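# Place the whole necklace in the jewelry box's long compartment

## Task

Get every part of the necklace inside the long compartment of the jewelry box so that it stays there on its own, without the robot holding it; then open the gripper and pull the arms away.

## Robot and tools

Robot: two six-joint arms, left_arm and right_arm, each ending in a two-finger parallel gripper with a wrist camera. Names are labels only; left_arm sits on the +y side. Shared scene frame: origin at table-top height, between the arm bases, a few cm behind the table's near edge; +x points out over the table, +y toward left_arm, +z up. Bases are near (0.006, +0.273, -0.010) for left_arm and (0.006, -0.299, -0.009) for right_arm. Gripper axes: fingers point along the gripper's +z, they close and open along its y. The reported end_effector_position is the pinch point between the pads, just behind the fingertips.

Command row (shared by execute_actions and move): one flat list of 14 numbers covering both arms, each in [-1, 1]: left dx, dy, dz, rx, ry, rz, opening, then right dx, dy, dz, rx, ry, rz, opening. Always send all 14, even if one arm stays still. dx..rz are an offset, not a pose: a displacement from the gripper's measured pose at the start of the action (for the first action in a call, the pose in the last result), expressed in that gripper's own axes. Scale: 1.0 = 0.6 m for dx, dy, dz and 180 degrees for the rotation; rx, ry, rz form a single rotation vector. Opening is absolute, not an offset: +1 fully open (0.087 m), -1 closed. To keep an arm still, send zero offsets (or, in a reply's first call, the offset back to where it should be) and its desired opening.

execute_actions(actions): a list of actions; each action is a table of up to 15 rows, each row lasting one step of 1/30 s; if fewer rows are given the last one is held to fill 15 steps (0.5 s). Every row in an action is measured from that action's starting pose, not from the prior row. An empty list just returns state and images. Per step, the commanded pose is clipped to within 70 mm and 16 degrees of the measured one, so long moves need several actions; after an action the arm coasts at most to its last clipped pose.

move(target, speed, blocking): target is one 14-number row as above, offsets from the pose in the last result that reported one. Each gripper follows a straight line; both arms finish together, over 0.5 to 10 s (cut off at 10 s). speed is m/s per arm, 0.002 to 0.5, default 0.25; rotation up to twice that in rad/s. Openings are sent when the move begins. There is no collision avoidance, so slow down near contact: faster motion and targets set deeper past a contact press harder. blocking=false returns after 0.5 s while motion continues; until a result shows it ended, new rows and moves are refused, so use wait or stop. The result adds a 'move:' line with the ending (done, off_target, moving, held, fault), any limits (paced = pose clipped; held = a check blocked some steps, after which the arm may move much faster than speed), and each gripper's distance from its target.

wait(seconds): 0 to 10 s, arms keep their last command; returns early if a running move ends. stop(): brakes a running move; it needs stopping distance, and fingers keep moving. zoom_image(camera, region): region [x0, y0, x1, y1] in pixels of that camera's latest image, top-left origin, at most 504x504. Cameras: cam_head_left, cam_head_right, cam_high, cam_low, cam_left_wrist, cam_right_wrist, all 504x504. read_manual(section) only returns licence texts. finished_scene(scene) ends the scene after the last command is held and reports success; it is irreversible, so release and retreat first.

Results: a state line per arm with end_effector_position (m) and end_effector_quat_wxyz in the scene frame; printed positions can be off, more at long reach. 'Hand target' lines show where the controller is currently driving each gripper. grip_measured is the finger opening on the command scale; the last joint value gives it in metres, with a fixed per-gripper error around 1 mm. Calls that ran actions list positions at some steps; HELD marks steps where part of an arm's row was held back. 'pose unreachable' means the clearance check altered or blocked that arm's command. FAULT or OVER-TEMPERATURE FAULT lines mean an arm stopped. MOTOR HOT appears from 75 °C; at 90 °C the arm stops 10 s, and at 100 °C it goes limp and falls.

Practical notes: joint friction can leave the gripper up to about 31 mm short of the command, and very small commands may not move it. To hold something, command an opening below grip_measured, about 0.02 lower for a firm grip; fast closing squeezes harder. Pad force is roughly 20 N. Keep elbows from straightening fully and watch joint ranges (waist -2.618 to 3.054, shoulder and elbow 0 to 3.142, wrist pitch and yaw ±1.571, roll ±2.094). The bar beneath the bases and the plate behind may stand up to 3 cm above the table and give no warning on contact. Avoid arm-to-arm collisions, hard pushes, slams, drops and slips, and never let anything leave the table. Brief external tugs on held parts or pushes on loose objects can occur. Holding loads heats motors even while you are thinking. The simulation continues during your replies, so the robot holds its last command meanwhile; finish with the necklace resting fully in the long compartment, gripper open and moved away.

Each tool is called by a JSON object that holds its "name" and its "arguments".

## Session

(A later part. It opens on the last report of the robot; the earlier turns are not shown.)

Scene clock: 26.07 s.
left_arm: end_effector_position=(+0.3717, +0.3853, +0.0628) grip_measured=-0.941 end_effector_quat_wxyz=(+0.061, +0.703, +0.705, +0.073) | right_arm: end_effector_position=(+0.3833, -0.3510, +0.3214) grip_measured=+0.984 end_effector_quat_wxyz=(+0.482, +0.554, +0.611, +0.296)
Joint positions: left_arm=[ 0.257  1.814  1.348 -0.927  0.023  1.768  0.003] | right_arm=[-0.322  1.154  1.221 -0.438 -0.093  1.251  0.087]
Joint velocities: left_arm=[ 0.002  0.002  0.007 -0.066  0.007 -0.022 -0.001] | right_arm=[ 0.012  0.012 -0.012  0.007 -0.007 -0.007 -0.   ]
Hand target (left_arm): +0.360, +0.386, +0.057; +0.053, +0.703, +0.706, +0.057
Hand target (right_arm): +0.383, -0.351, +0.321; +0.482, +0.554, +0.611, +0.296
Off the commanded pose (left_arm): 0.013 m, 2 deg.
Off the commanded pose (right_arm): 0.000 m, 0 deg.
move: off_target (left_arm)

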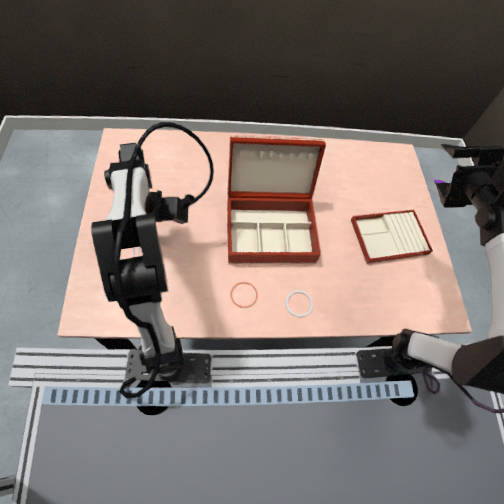

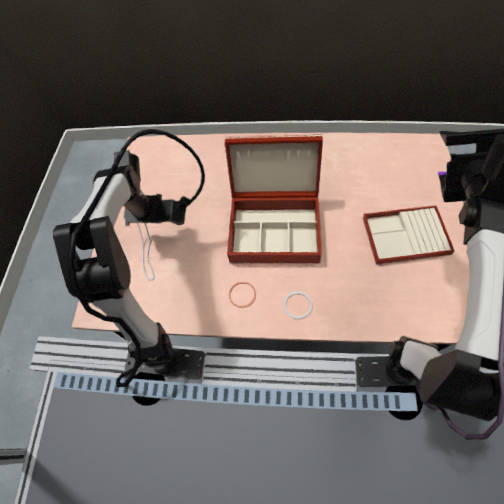

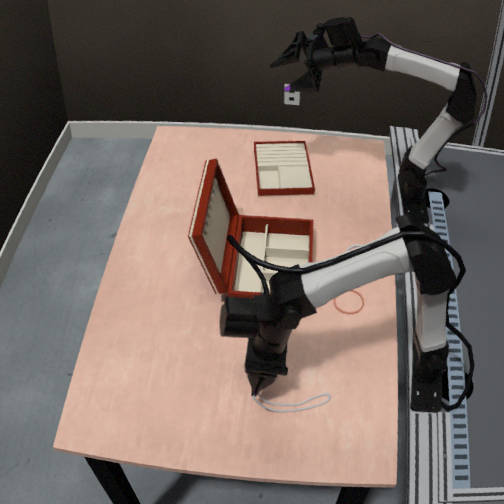

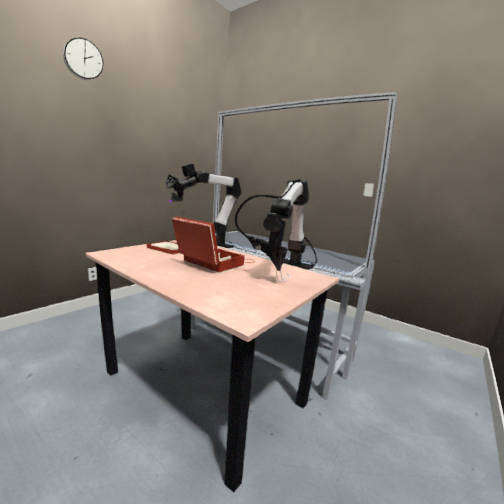

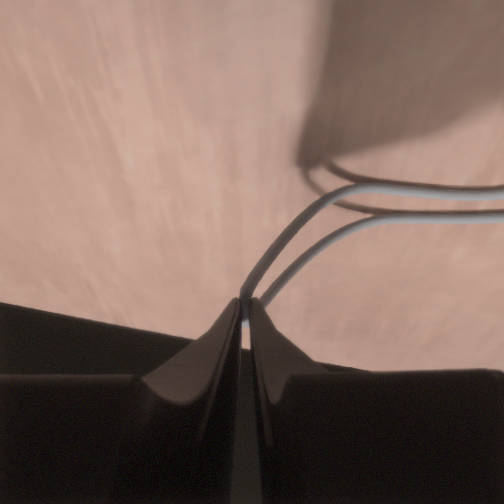

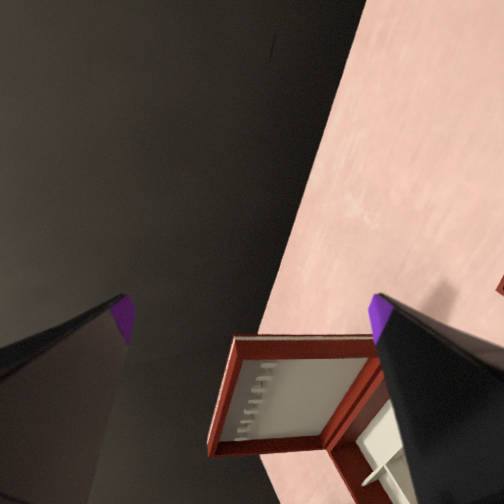

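{"name": "move", "arguments": {"target": [-0.2782,0.1388,-0.3468,-0.1609,-0.0818,-0.0373,-0.961,0,0,0,0,0,0,1], "speed": 0.17}}

Scene clock: 28.57 s.
left_arm: end_effector_position=(+0.4157, +0.2176, +0.2747) grip_measured=-0.941 end_effector_quat_wxyz=(+0.326, +0.629, +0.689, +0.156) | right_arm: end_effector_position=(+0.3833, -0.3510, +0.3214) grip_measured=+0.984 end_effector_quat_wxyz=(+0.482, +0.554, +0.611, +0.296)
Joint positions: left_arm=[-0.141  1.593  1.759 -1.01   0.071  1.255  0.003] | right_arm=[-0.322  1.154  1.221 -0.438 -0.093  1.251  0.087]
Joint velocities: left_arm=[-0.002 -0.002  0.002 -0.066  0.037 -0.007  0.   ] | right_arm=[ 0.002 -0.002 -0.022 -0.022  0.095 -0.007 -0.001]
Hand target (left_arm): +0.413, +0.216, +0.280; +0.325, +0.627, +0.691, +0.157
Hand target (right_arm): +0.383, -0.351, +0.321; +0.482, +0.554, +0.611, +0.296
Off the commanded pose (left_arm): 0.006 m, 0 deg.
Off the commanded pose (right_arm): 0.000 m, 0 deg.
move: done

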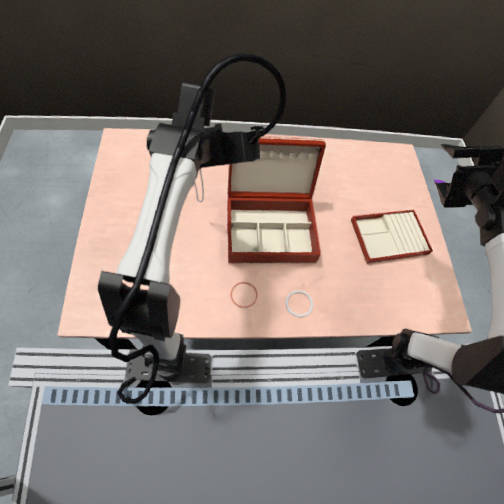

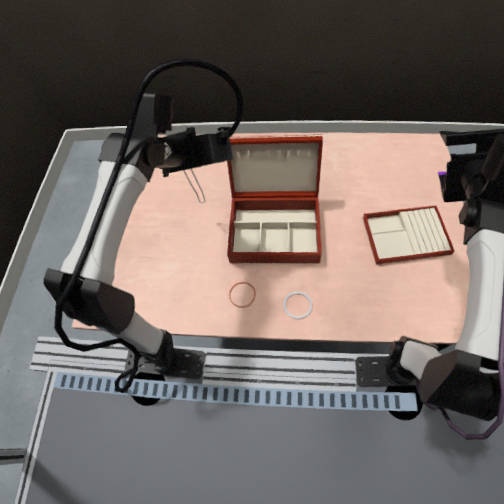

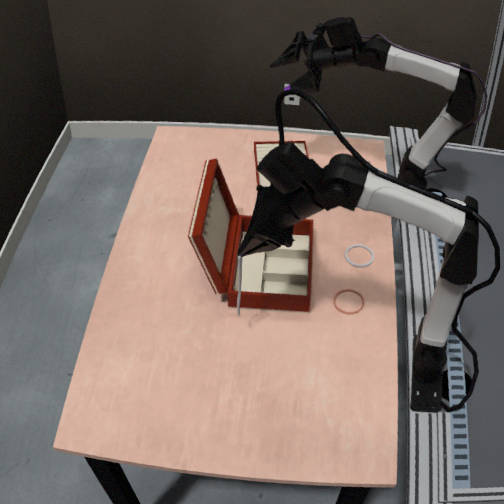

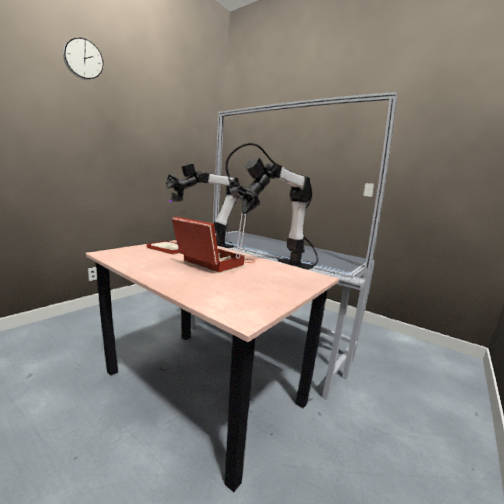

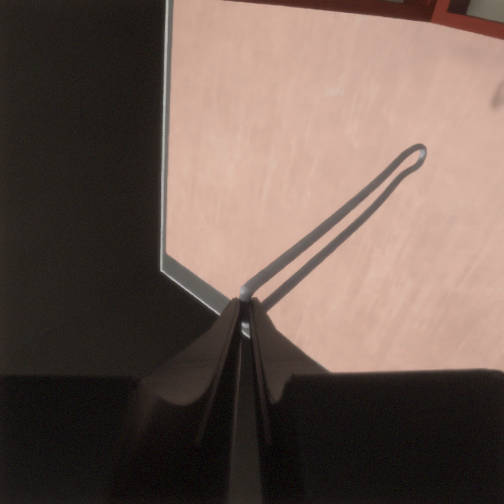

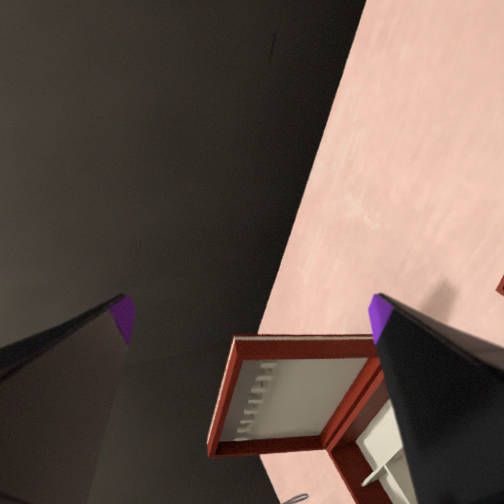

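{"name": "execute_actions", "arguments": {"actions": []}}

{"name": "zoom_image", "arguments": {"camera": "cam_high", "region": [180,190,330,340]}}

{"name": "zoom_image", "arguments": {"camera": "cam_low", "region": [160,170,300,290]}}

Scene clock: 28.70 s.
left_arm: end_effector_position=(+0.4156, +0.2178, +0.2746) grip_measured=-0.941 end_effector_quat_wxyz=(+0.325, +0.628, +0.689, +0.156) | right_arm: end_effector_position=(+0.3833, -0.3510, +0.3214) grip_measured=+0.984 end_effector_quat_wxyz=(+0.482, +0.554, +0.611, +0.296)
Joint positions: left_arm=[-0.141  1.593  1.759 -1.01   0.07   1.254  0.003] | right_arm=[-0.322  1.154  1.221 -0.438 -0.093  1.251  0.087]
Joint velocities: left_arm=[ 0.022  0.002  0.012  0.007  0.007  0.037 -0.001] | right_arm=[ 0.002 -0.012 -0.002  0.081 -0.095 -0.037  0.   ]
Hand target (left_arm): +0.413, +0.216, +0.280; +0.325, +0.627, +0.691, +0.157
Hand target (right_arm): +0.383, -0.351, +0.321; +0.482, +0.554, +0.611, +0.296
Off the commanded pose (left_arm): 0.006 m, 0 deg.
Off the commanded pose (right_arm): 0.000 m, 0 deg.

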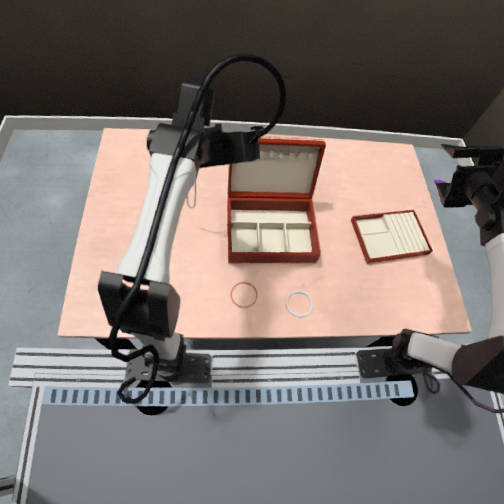

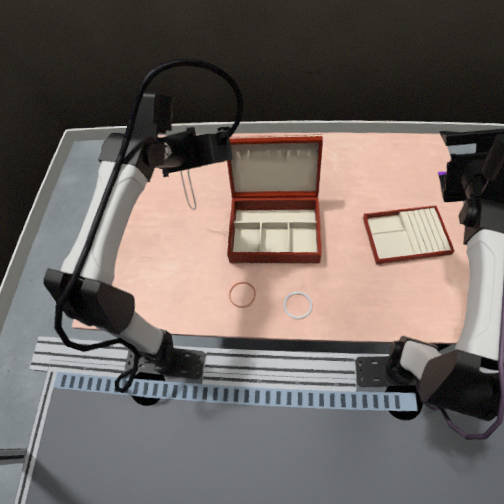

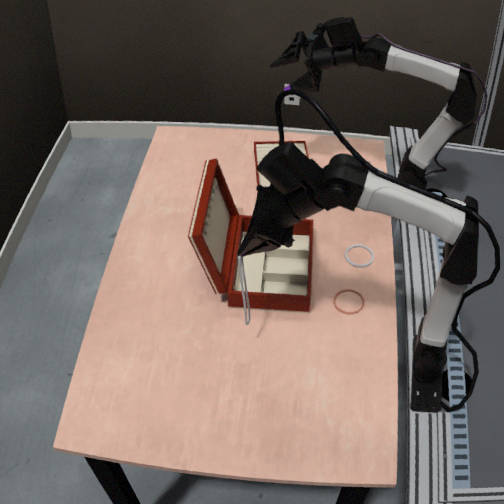

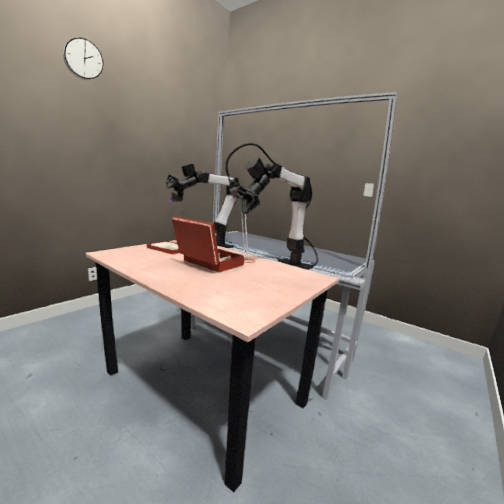

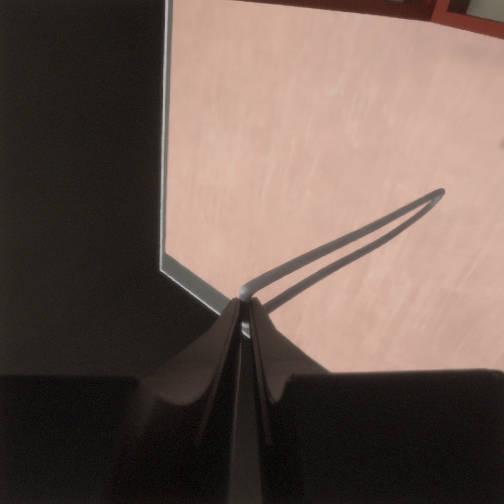

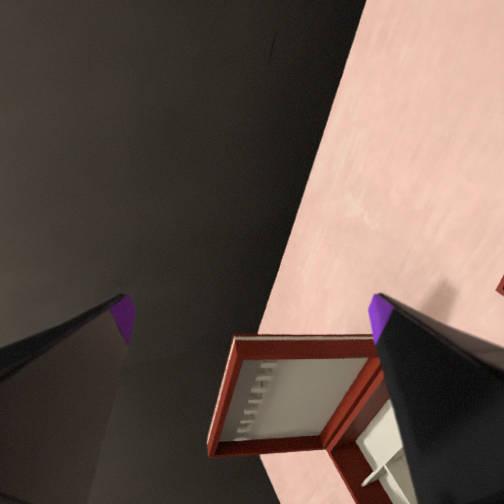

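Region (180, 190, 330, 340) of cam_high's 504x504 image, scaled by 3.360, with more detail than that image has.

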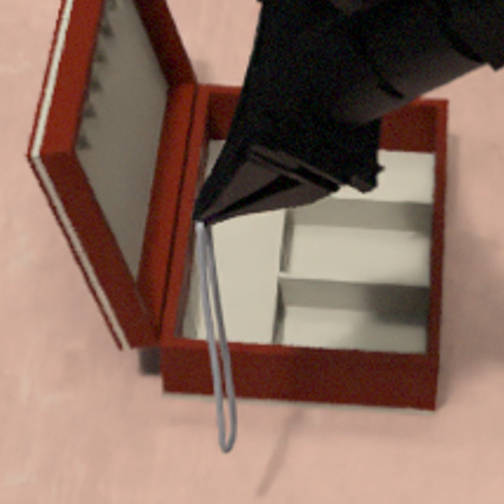

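Region (160, 170, 300, 290) of cam_low's 504x504 image, scaled by 3.600, with more detail than that image has; it fills the top 432 rows of this view, and the rest is white.

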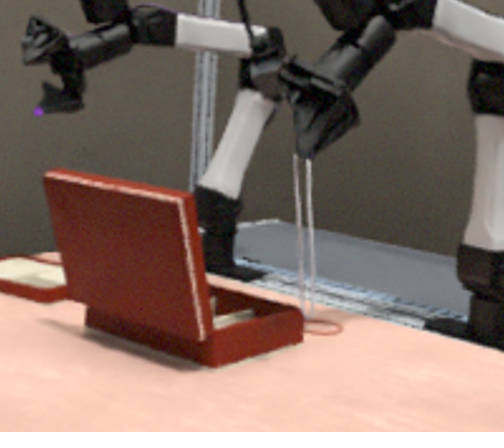

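{"name": "wait", "arguments": {"seconds": 4}}

{"name": "zoom_image", "arguments": {"camera": "cam_high", "region": [180,190,330,340]}}

Scene clock: 32.80 s.
left_arm: end_effector_position=(+0.4154, +0.2180, +0.2745) grip_measured=-0.941 end_effector_quat_wxyz=(+0.325, +0.628, +0.690, +0.156) | right_arm: end_effector_position=(+0.3833, -0.3510, +0.3214) grip_measured=+0.984 end_effector_quat_wxyz=(+0.482, +0.554, +0.611, +0.296)
Joint positions: left_arm=[-0.141  1.593  1.759 -1.011  0.068  1.253  0.003] | right_arm=[-0.322  1.154  1.221 -0.438 -0.093  1.251  0.087]
Joint velocities: left_arm=[ 0.012 -0.002  0.007 -0.022 -0.095 -0.11  -0.   ] | right_arm=[ 0.022  0.007 -0.007  0.037  0.037 -0.022 -0.001]
Hand target (left_arm): +0.413, +0.216, +0.280; +0.325, +0.627, +0.691, +0.157
Hand target (right_arm): +0.383, -0.351, +0.321; +0.482, +0.554, +0.611, +0.296
Off the commanded pose (left_arm): 0.006 m, 0 deg.
Off the commanded pose (right_arm): 0.000 m, 0 deg.
wait: 4.00 s; at rest by 0.07 s

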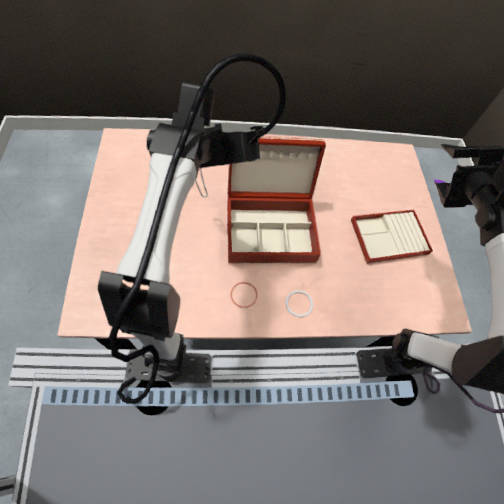

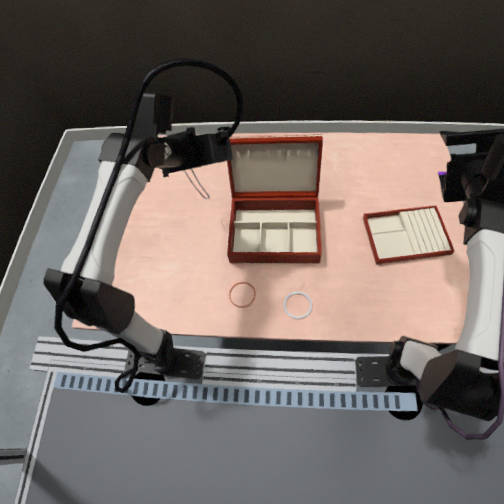

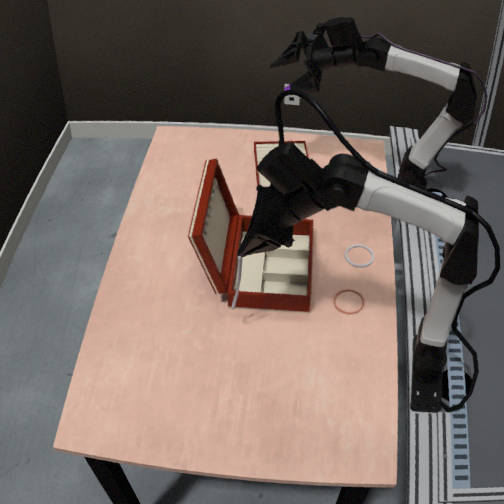

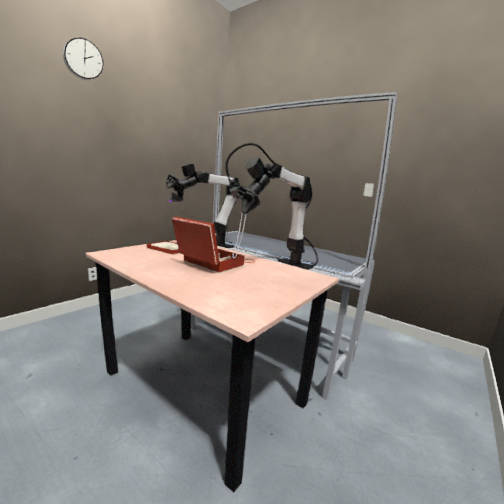

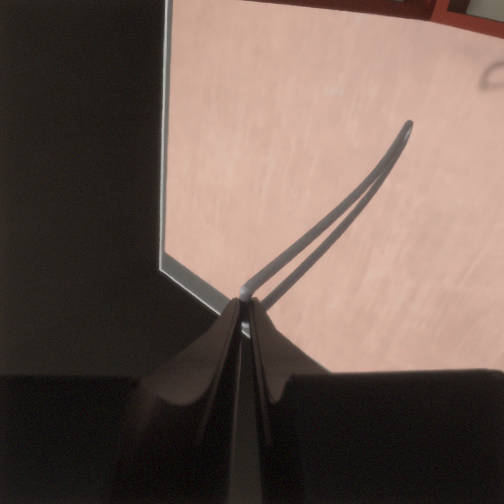

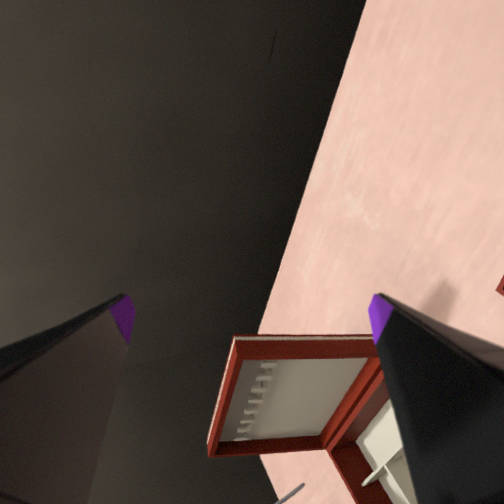

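Region (180, 190, 330, 340) of cam_high's 504x504 image, scaled by 3.360, with more detail than that image has.

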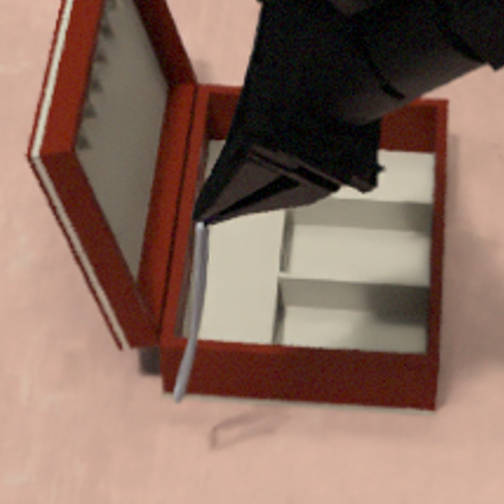

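{"name": "wait", "arguments": {"seconds": 10}}

{"name": "wait", "arguments": {"seconds": 0.2}}

{"name": "wait", "arguments": {"seconds": 0.2}}

Scene clock: 42.87 s.
left_arm: end_effector_position=(+0.4154, +0.2180, +0.2745) grip_measured=-0.941 end_effector_quat_wxyz=(+0.325, +0.628, +0.690, +0.156) | right_arm: end_effector_position=(+0.3833, -0.3510, +0.3214) grip_measured=+0.984 end_effector_quat_wxyz=(+0.482, +0.554, +0.611, +0.296)
Joint positions: left_arm=[-0.141  1.593  1.759 -1.011  0.068  1.253  0.003] | right_arm=[-0.322  1.154  1.221 -0.438 -0.093  1.251  0.087]
Joint velocities: left_arm=[-0.002 -0.012 -0.007  0.007  0.007 -0.037  0.   ] | right_arm=[ 0.002  0.002 -0.017  0.037 -0.081 -0.037 -0.   ]
Hand target (left_arm): +0.413, +0.216, +0.280; +0.325, +0.627, +0.690, +0.157
Hand target (right_arm): +0.383, -0.351, +0.321; +0.482, +0.554, +0.611, +0.296
Off the commanded pose (left_arm): 0.006 m, 0 deg.
Off the commanded pose (right_arm): 0.000 m, 0 deg.
wait: 10.00 s; at rest by 0.10 s

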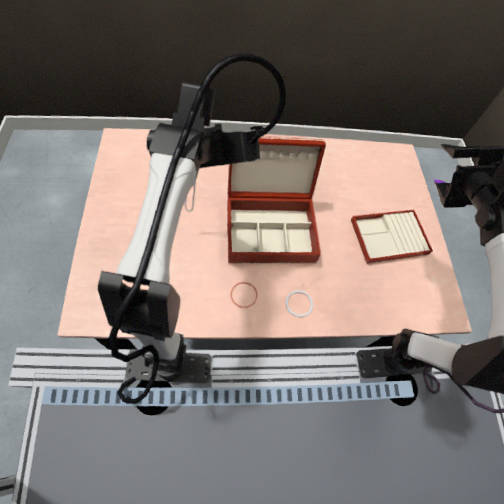

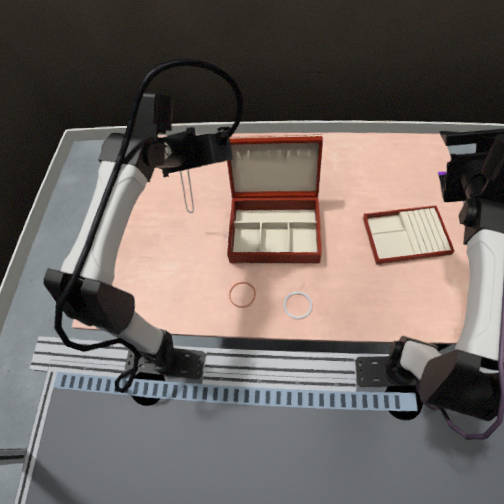

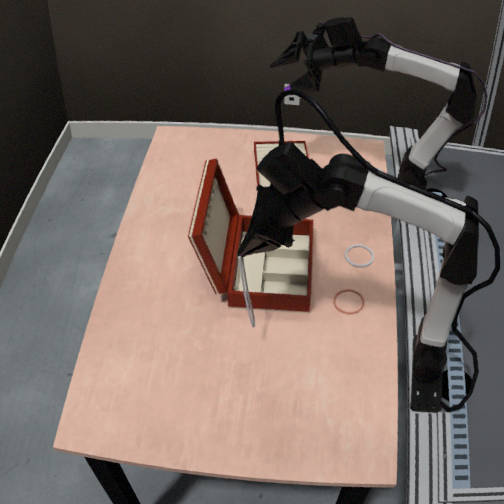

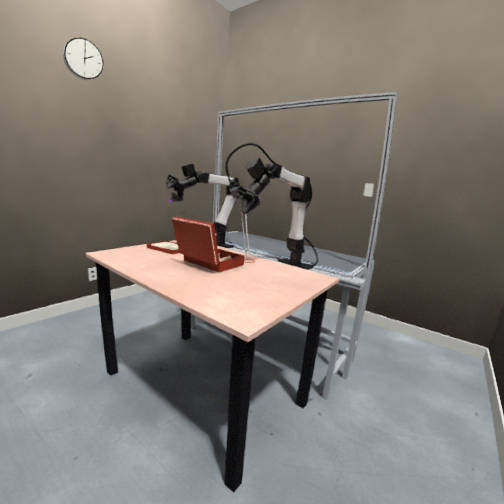

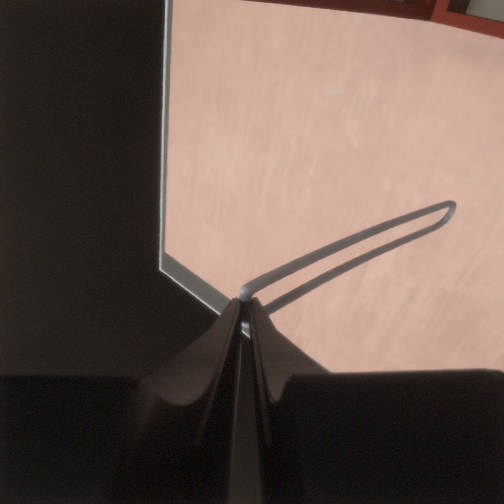

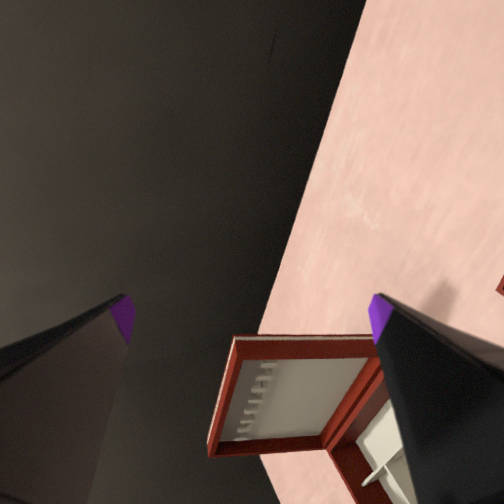

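Scene clock: 43.07 s.
left_arm: end_effector_position=(+0.4154, +0.2180, +0.2745) grip_measured=-0.941 end_effector_quat_wxyz=(+0.325, +0.628, +0.690, +0.156) | right_arm: end_effector_position=(+0.3833, -0.3510, +0.3214) grip_measured=+0.984 end_effector_quat_wxyz=(+0.482, +0.554, +0.611, +0.296)
Joint positions: left_arm=[-0.141  1.593  1.759 -1.011  0.068  1.253  0.003] | right_arm=[-0.322  1.154  1.221 -0.438 -0.093  1.251  0.087]
Joint velocities: left_arm=[-0.012 -0.002  0.007 -0.022  0.022  0.022 -0.   ] | right_arm=[-0.002 -0.017 -0.007 -0.051 -0.022 -0.037 -0.001]
Hand target (left_arm): +0.413, +0.216, +0.280; +0.325, +0.627, +0.690, +0.157
Hand target (right_arm): +0.383, -0.351, +0.321; +0.482, +0.554, +0.611, +0.296
Off the commanded pose (left_arm): 0.006 m, 0 deg.
Off the commanded pose (right_arm): 0.000 m, 0 deg.
wait: 0.20 s; at rest by 0.17 s

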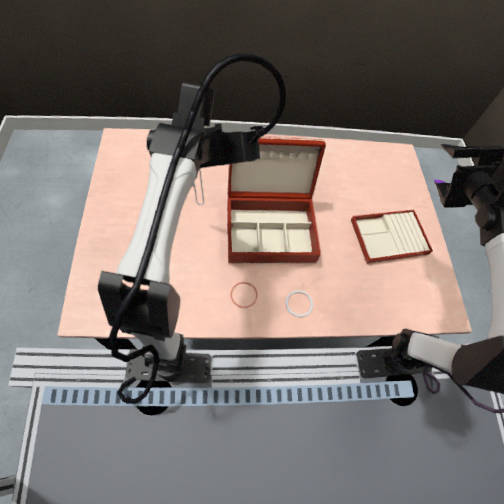

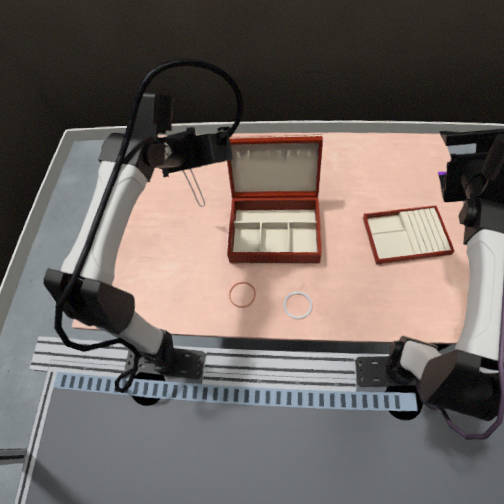

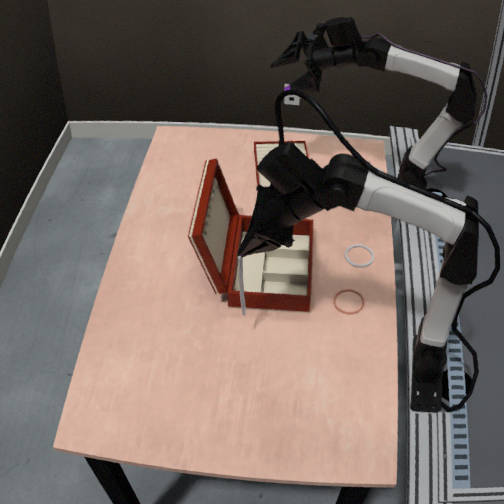

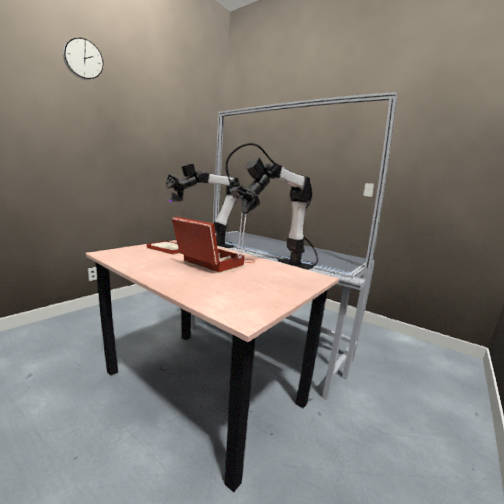

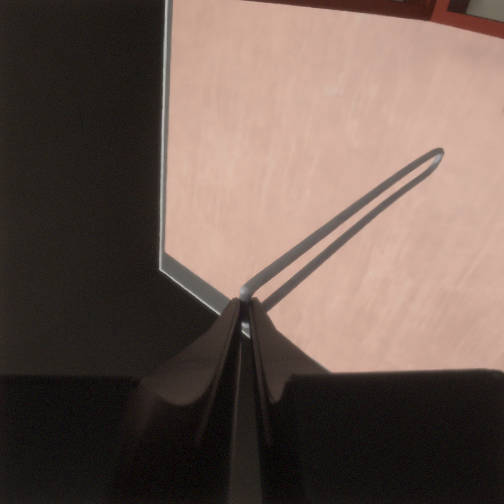

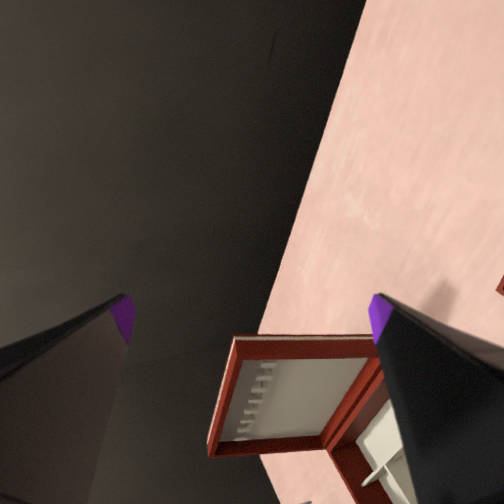

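Scene clock: 43.27 s.
left_arm: end_effector_position=(+0.4154, +0.2180, +0.2745) grip_measured=-0.941 end_effector_quat_wxyz=(+0.325, +0.628, +0.690, +0.156) | right_arm: end_effector_position=(+0.3833, -0.3510, +0.3214) grip_measured=+0.984 end_effector_quat_wxyz=(+0.482, +0.554, +0.611, +0.296)
Joint positions: left_arm=[-0.141  1.593  1.759 -1.011  0.068  1.253  0.003] | right_arm=[-0.322  1.154  1.221 -0.438 -0.093  1.251  0.087]
Joint velocities: left_arm=[ 0.002  0.002  0.007 -0.037 -0.007 -0.022 -0.001] | right_arm=[ 0.007 -0.012  0.007 -0.037 -0.037 -0.037 -0.   ]
Hand target (left_arm): +0.413, +0.216, +0.280; +0.325, +0.627, +0.690, +0.157
Hand target (right_arm): +0.383, -0.351, +0.321; +0.482, +0.554, +0.611, +0.296
Off the commanded pose (left_arm): 0.006 m, 0 deg.
Off the commanded pose (right_arm): 0.000 m, 0 deg.
wait: 0.20 s; at rest by 0.17 s

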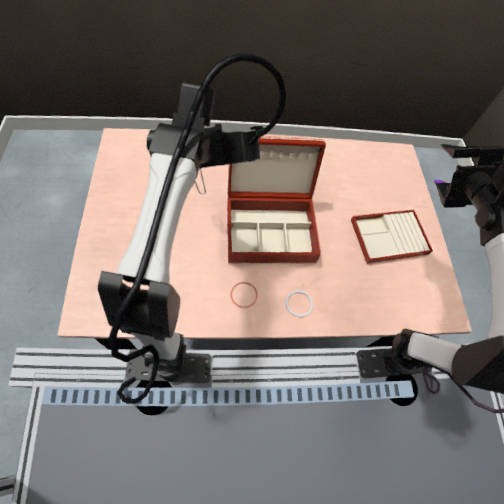

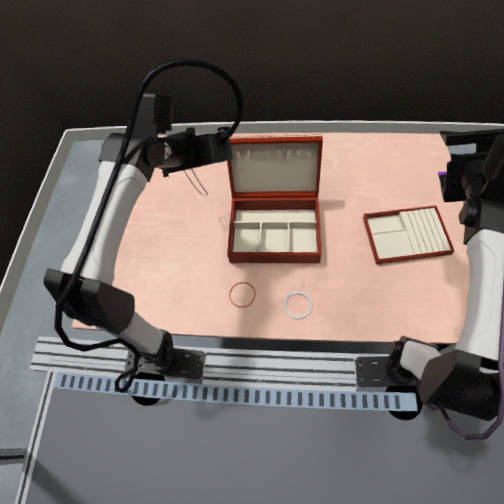

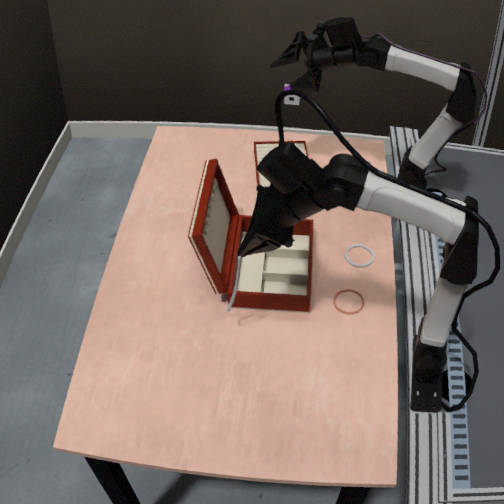

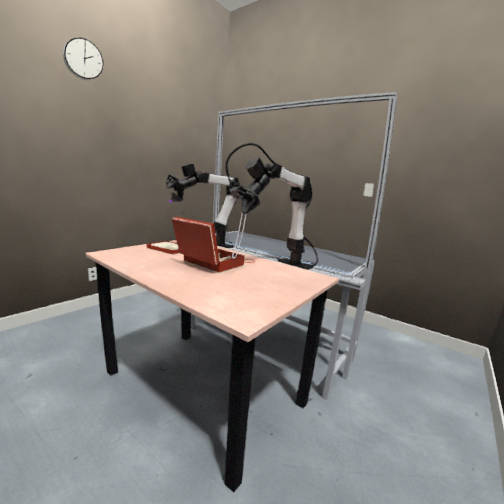

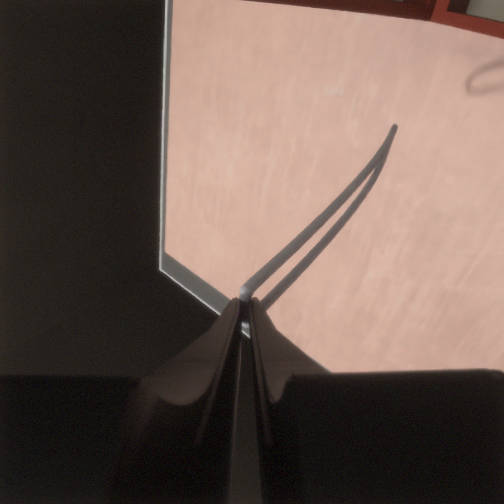

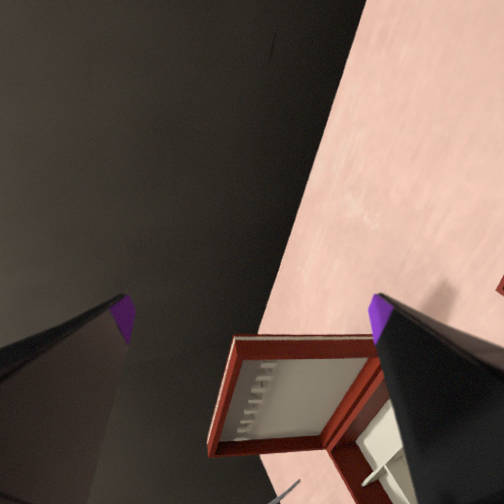

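{"name": "move", "arguments": {"target": [-0.257,-0.0352,0.0468,0,0,0,-0.961,0,0,0,0,0,0,1], "speed": 0.11}}

{"name": "zoom_image", "arguments": {"camera": "cam_high", "region": [180,150,340,310]}}

Scene clock: 46.40 s.
left_arm: end_effector_position=(+0.4170, +0.0607, +0.2839) grip_measured=-0.941 end_effector_quat_wxyz=(+0.333, +0.629, +0.684, +0.162) | right_arm: end_effector_position=(+0.3833, -0.3510, +0.3214) grip_measured=+0.984 end_effector_quat_wxyz=(+0.482, +0.554, +0.611, +0.296)
Joint positions: left_arm=[-0.57   1.87   2.12  -1.099 -0.219  0.943  0.003] | right_arm=[-0.322  1.154  1.221 -0.438 -0.093  1.251  0.087]
Joint velocities: left_arm=[-0.002 -0.017 -0.002 -0.007 -0.022 -0.037 -0.001] | right_arm=[ 0.002 -0.002  0.012 -0.022 -0.022 -0.037  0.001]
Hand target (left_arm): +0.416, +0.060, +0.281; +0.325, +0.629, +0.688, +0.162
Hand target (right_arm): +0.383, -0.351, +0.321; +0.482, +0.554, +0.611, +0.296
Off the commanded pose (left_arm): 0.005 m, 1 deg.
Off the commanded pose (right_arm): 0.000 m, 0 deg.
move: done

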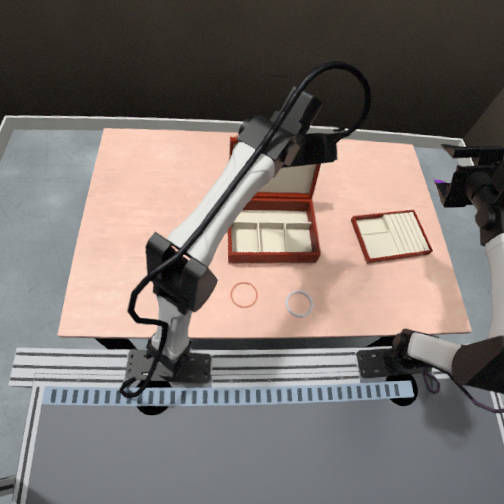

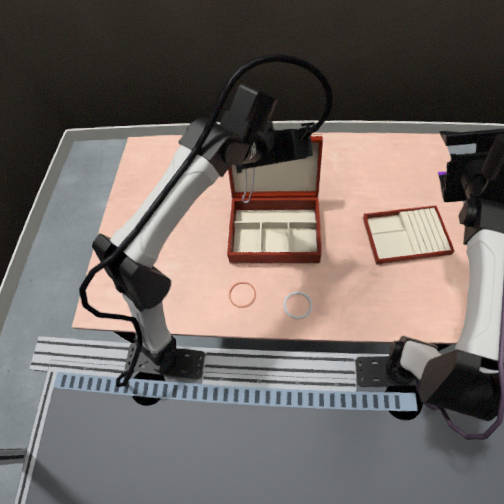

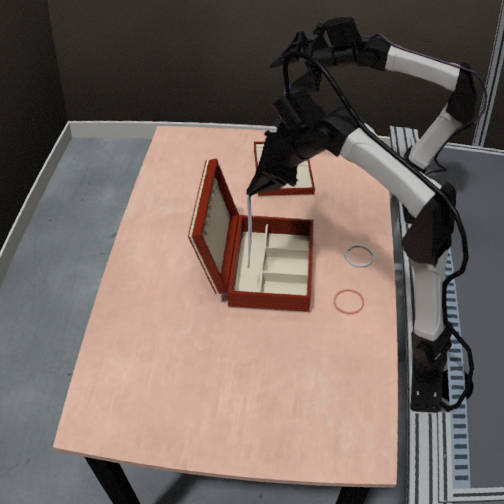

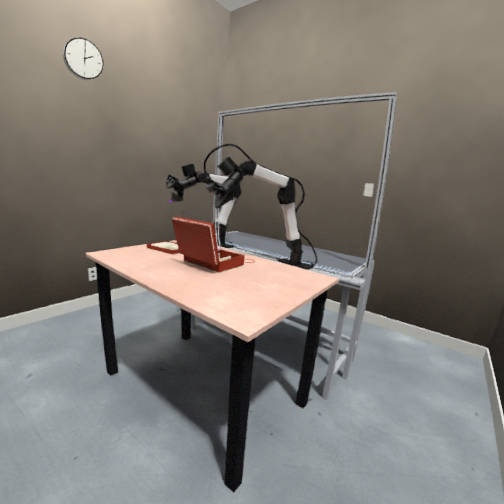

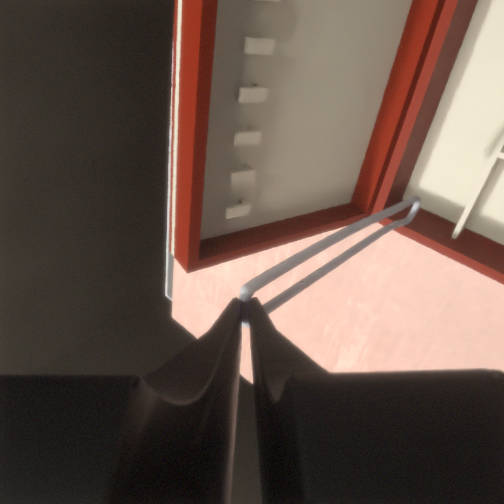

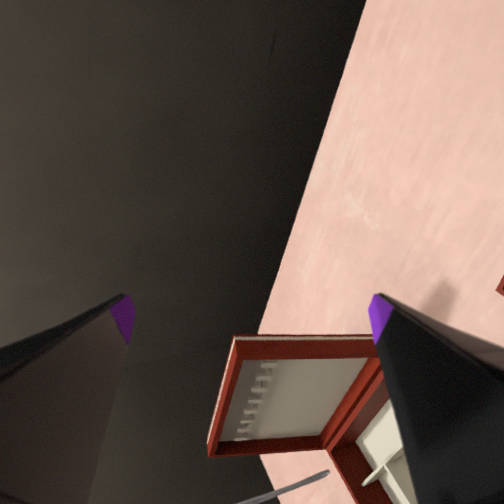

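Region (180, 150, 340, 310) of cam_high's 504x504 image, scaled by 3.150, with more detail than that image has.

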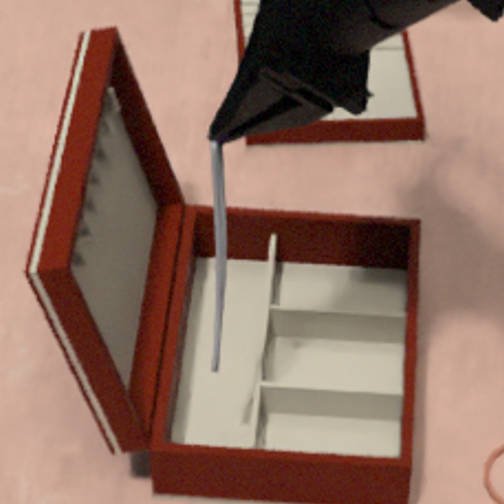

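{"name": "move", "arguments": {"target": [0.0204,-0.0362,0.0713,0,0,0,-0.961,0,0,0,0,0,0,1], "speed": 0.06}}

{"name": "zoom_image", "arguments": {"camera": "cam_high", "region": [180,150,340,310]}}

Scene clock: 48.10 s.
left_arm: end_effector_position=(+0.4275, +0.0552, +0.2356) grip_measured=-0.941 end_effector_quat_wxyz=(+0.330, +0.630, +0.685, +0.159) | right_arm: end_effector_position=(+0.3833, -0.3510, +0.3214) grip_measured=+0.984 end_effector_quat_wxyz=(+0.482, +0.554, +0.611, +0.296)
Joint positions: left_arm=[-0.565  1.843  1.884 -0.898 -0.212  0.944  0.003] | right_arm=[-0.322  1.154  1.221 -0.438 -0.093  1.251  0.087]
Joint velocities: left_arm=[-0.002 -0.007 -0.017  0.007  0.066  0.007  0.001] | right_arm=[-0.002 -0.002 -0.007  0.022  0.022 -0.022 -0.   ]
Hand target (left_arm): +0.429, +0.060, +0.236; +0.333, +0.629, +0.684, +0.162
Hand target (right_arm): +0.383, -0.351, +0.321; +0.482, +0.554, +0.611, +0.296
Off the commanded pose (left_arm): 0.006 m, 1 deg.
Off the commanded pose (right_arm): 0.000 m, 0 deg.
move: done

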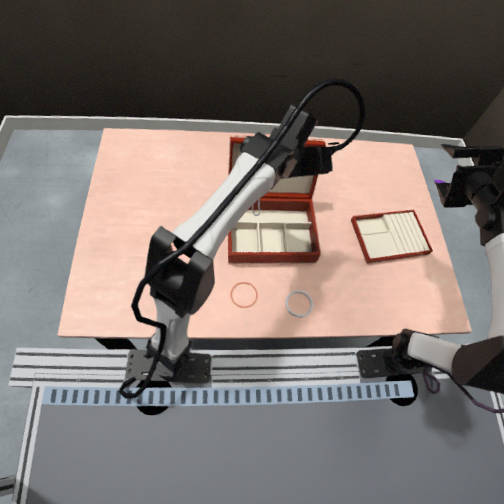

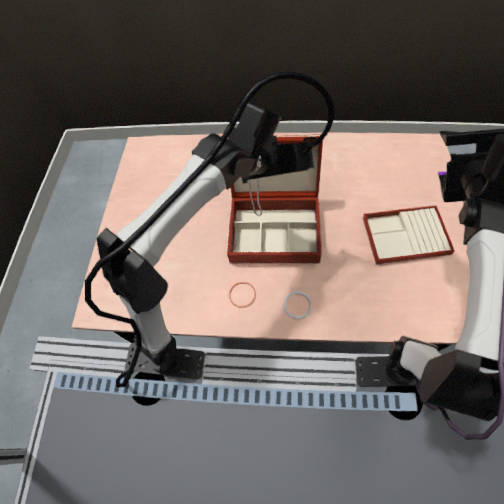

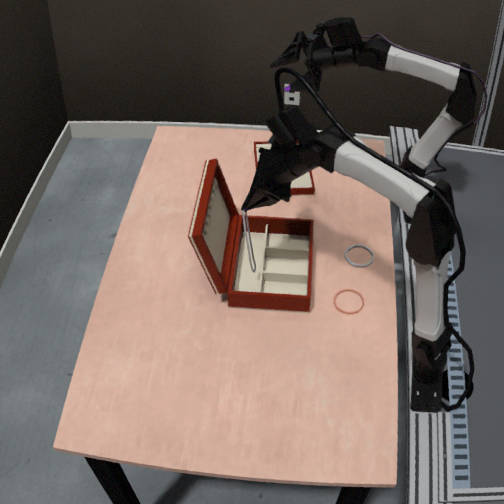

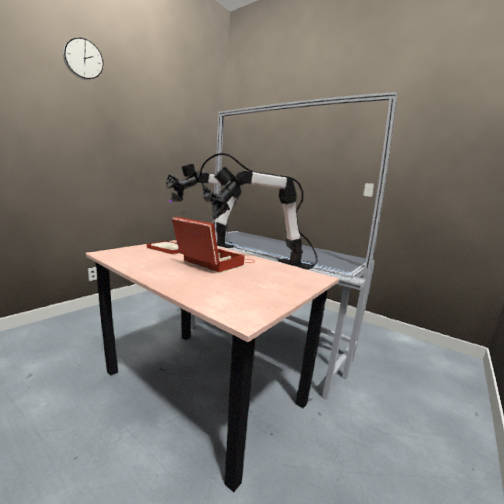

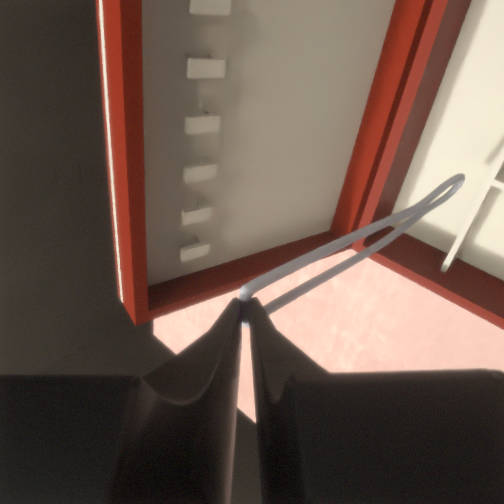

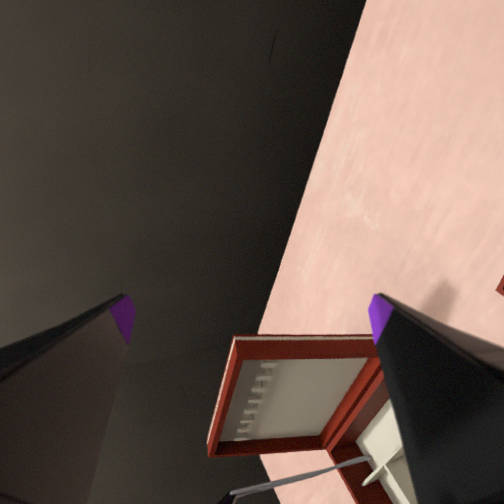

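Region (180, 150, 340, 310) of cam_high's 504x504 image, scaled by 3.150, with more detail than that image has.

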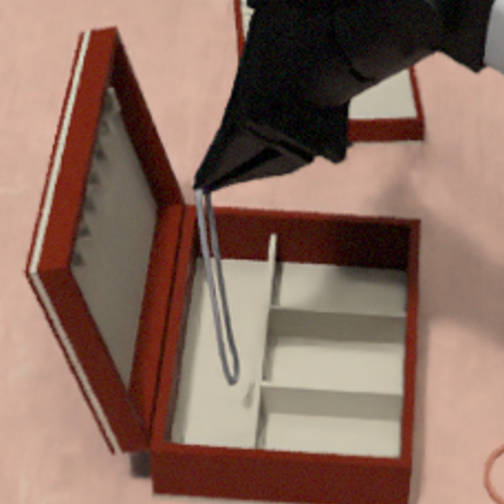

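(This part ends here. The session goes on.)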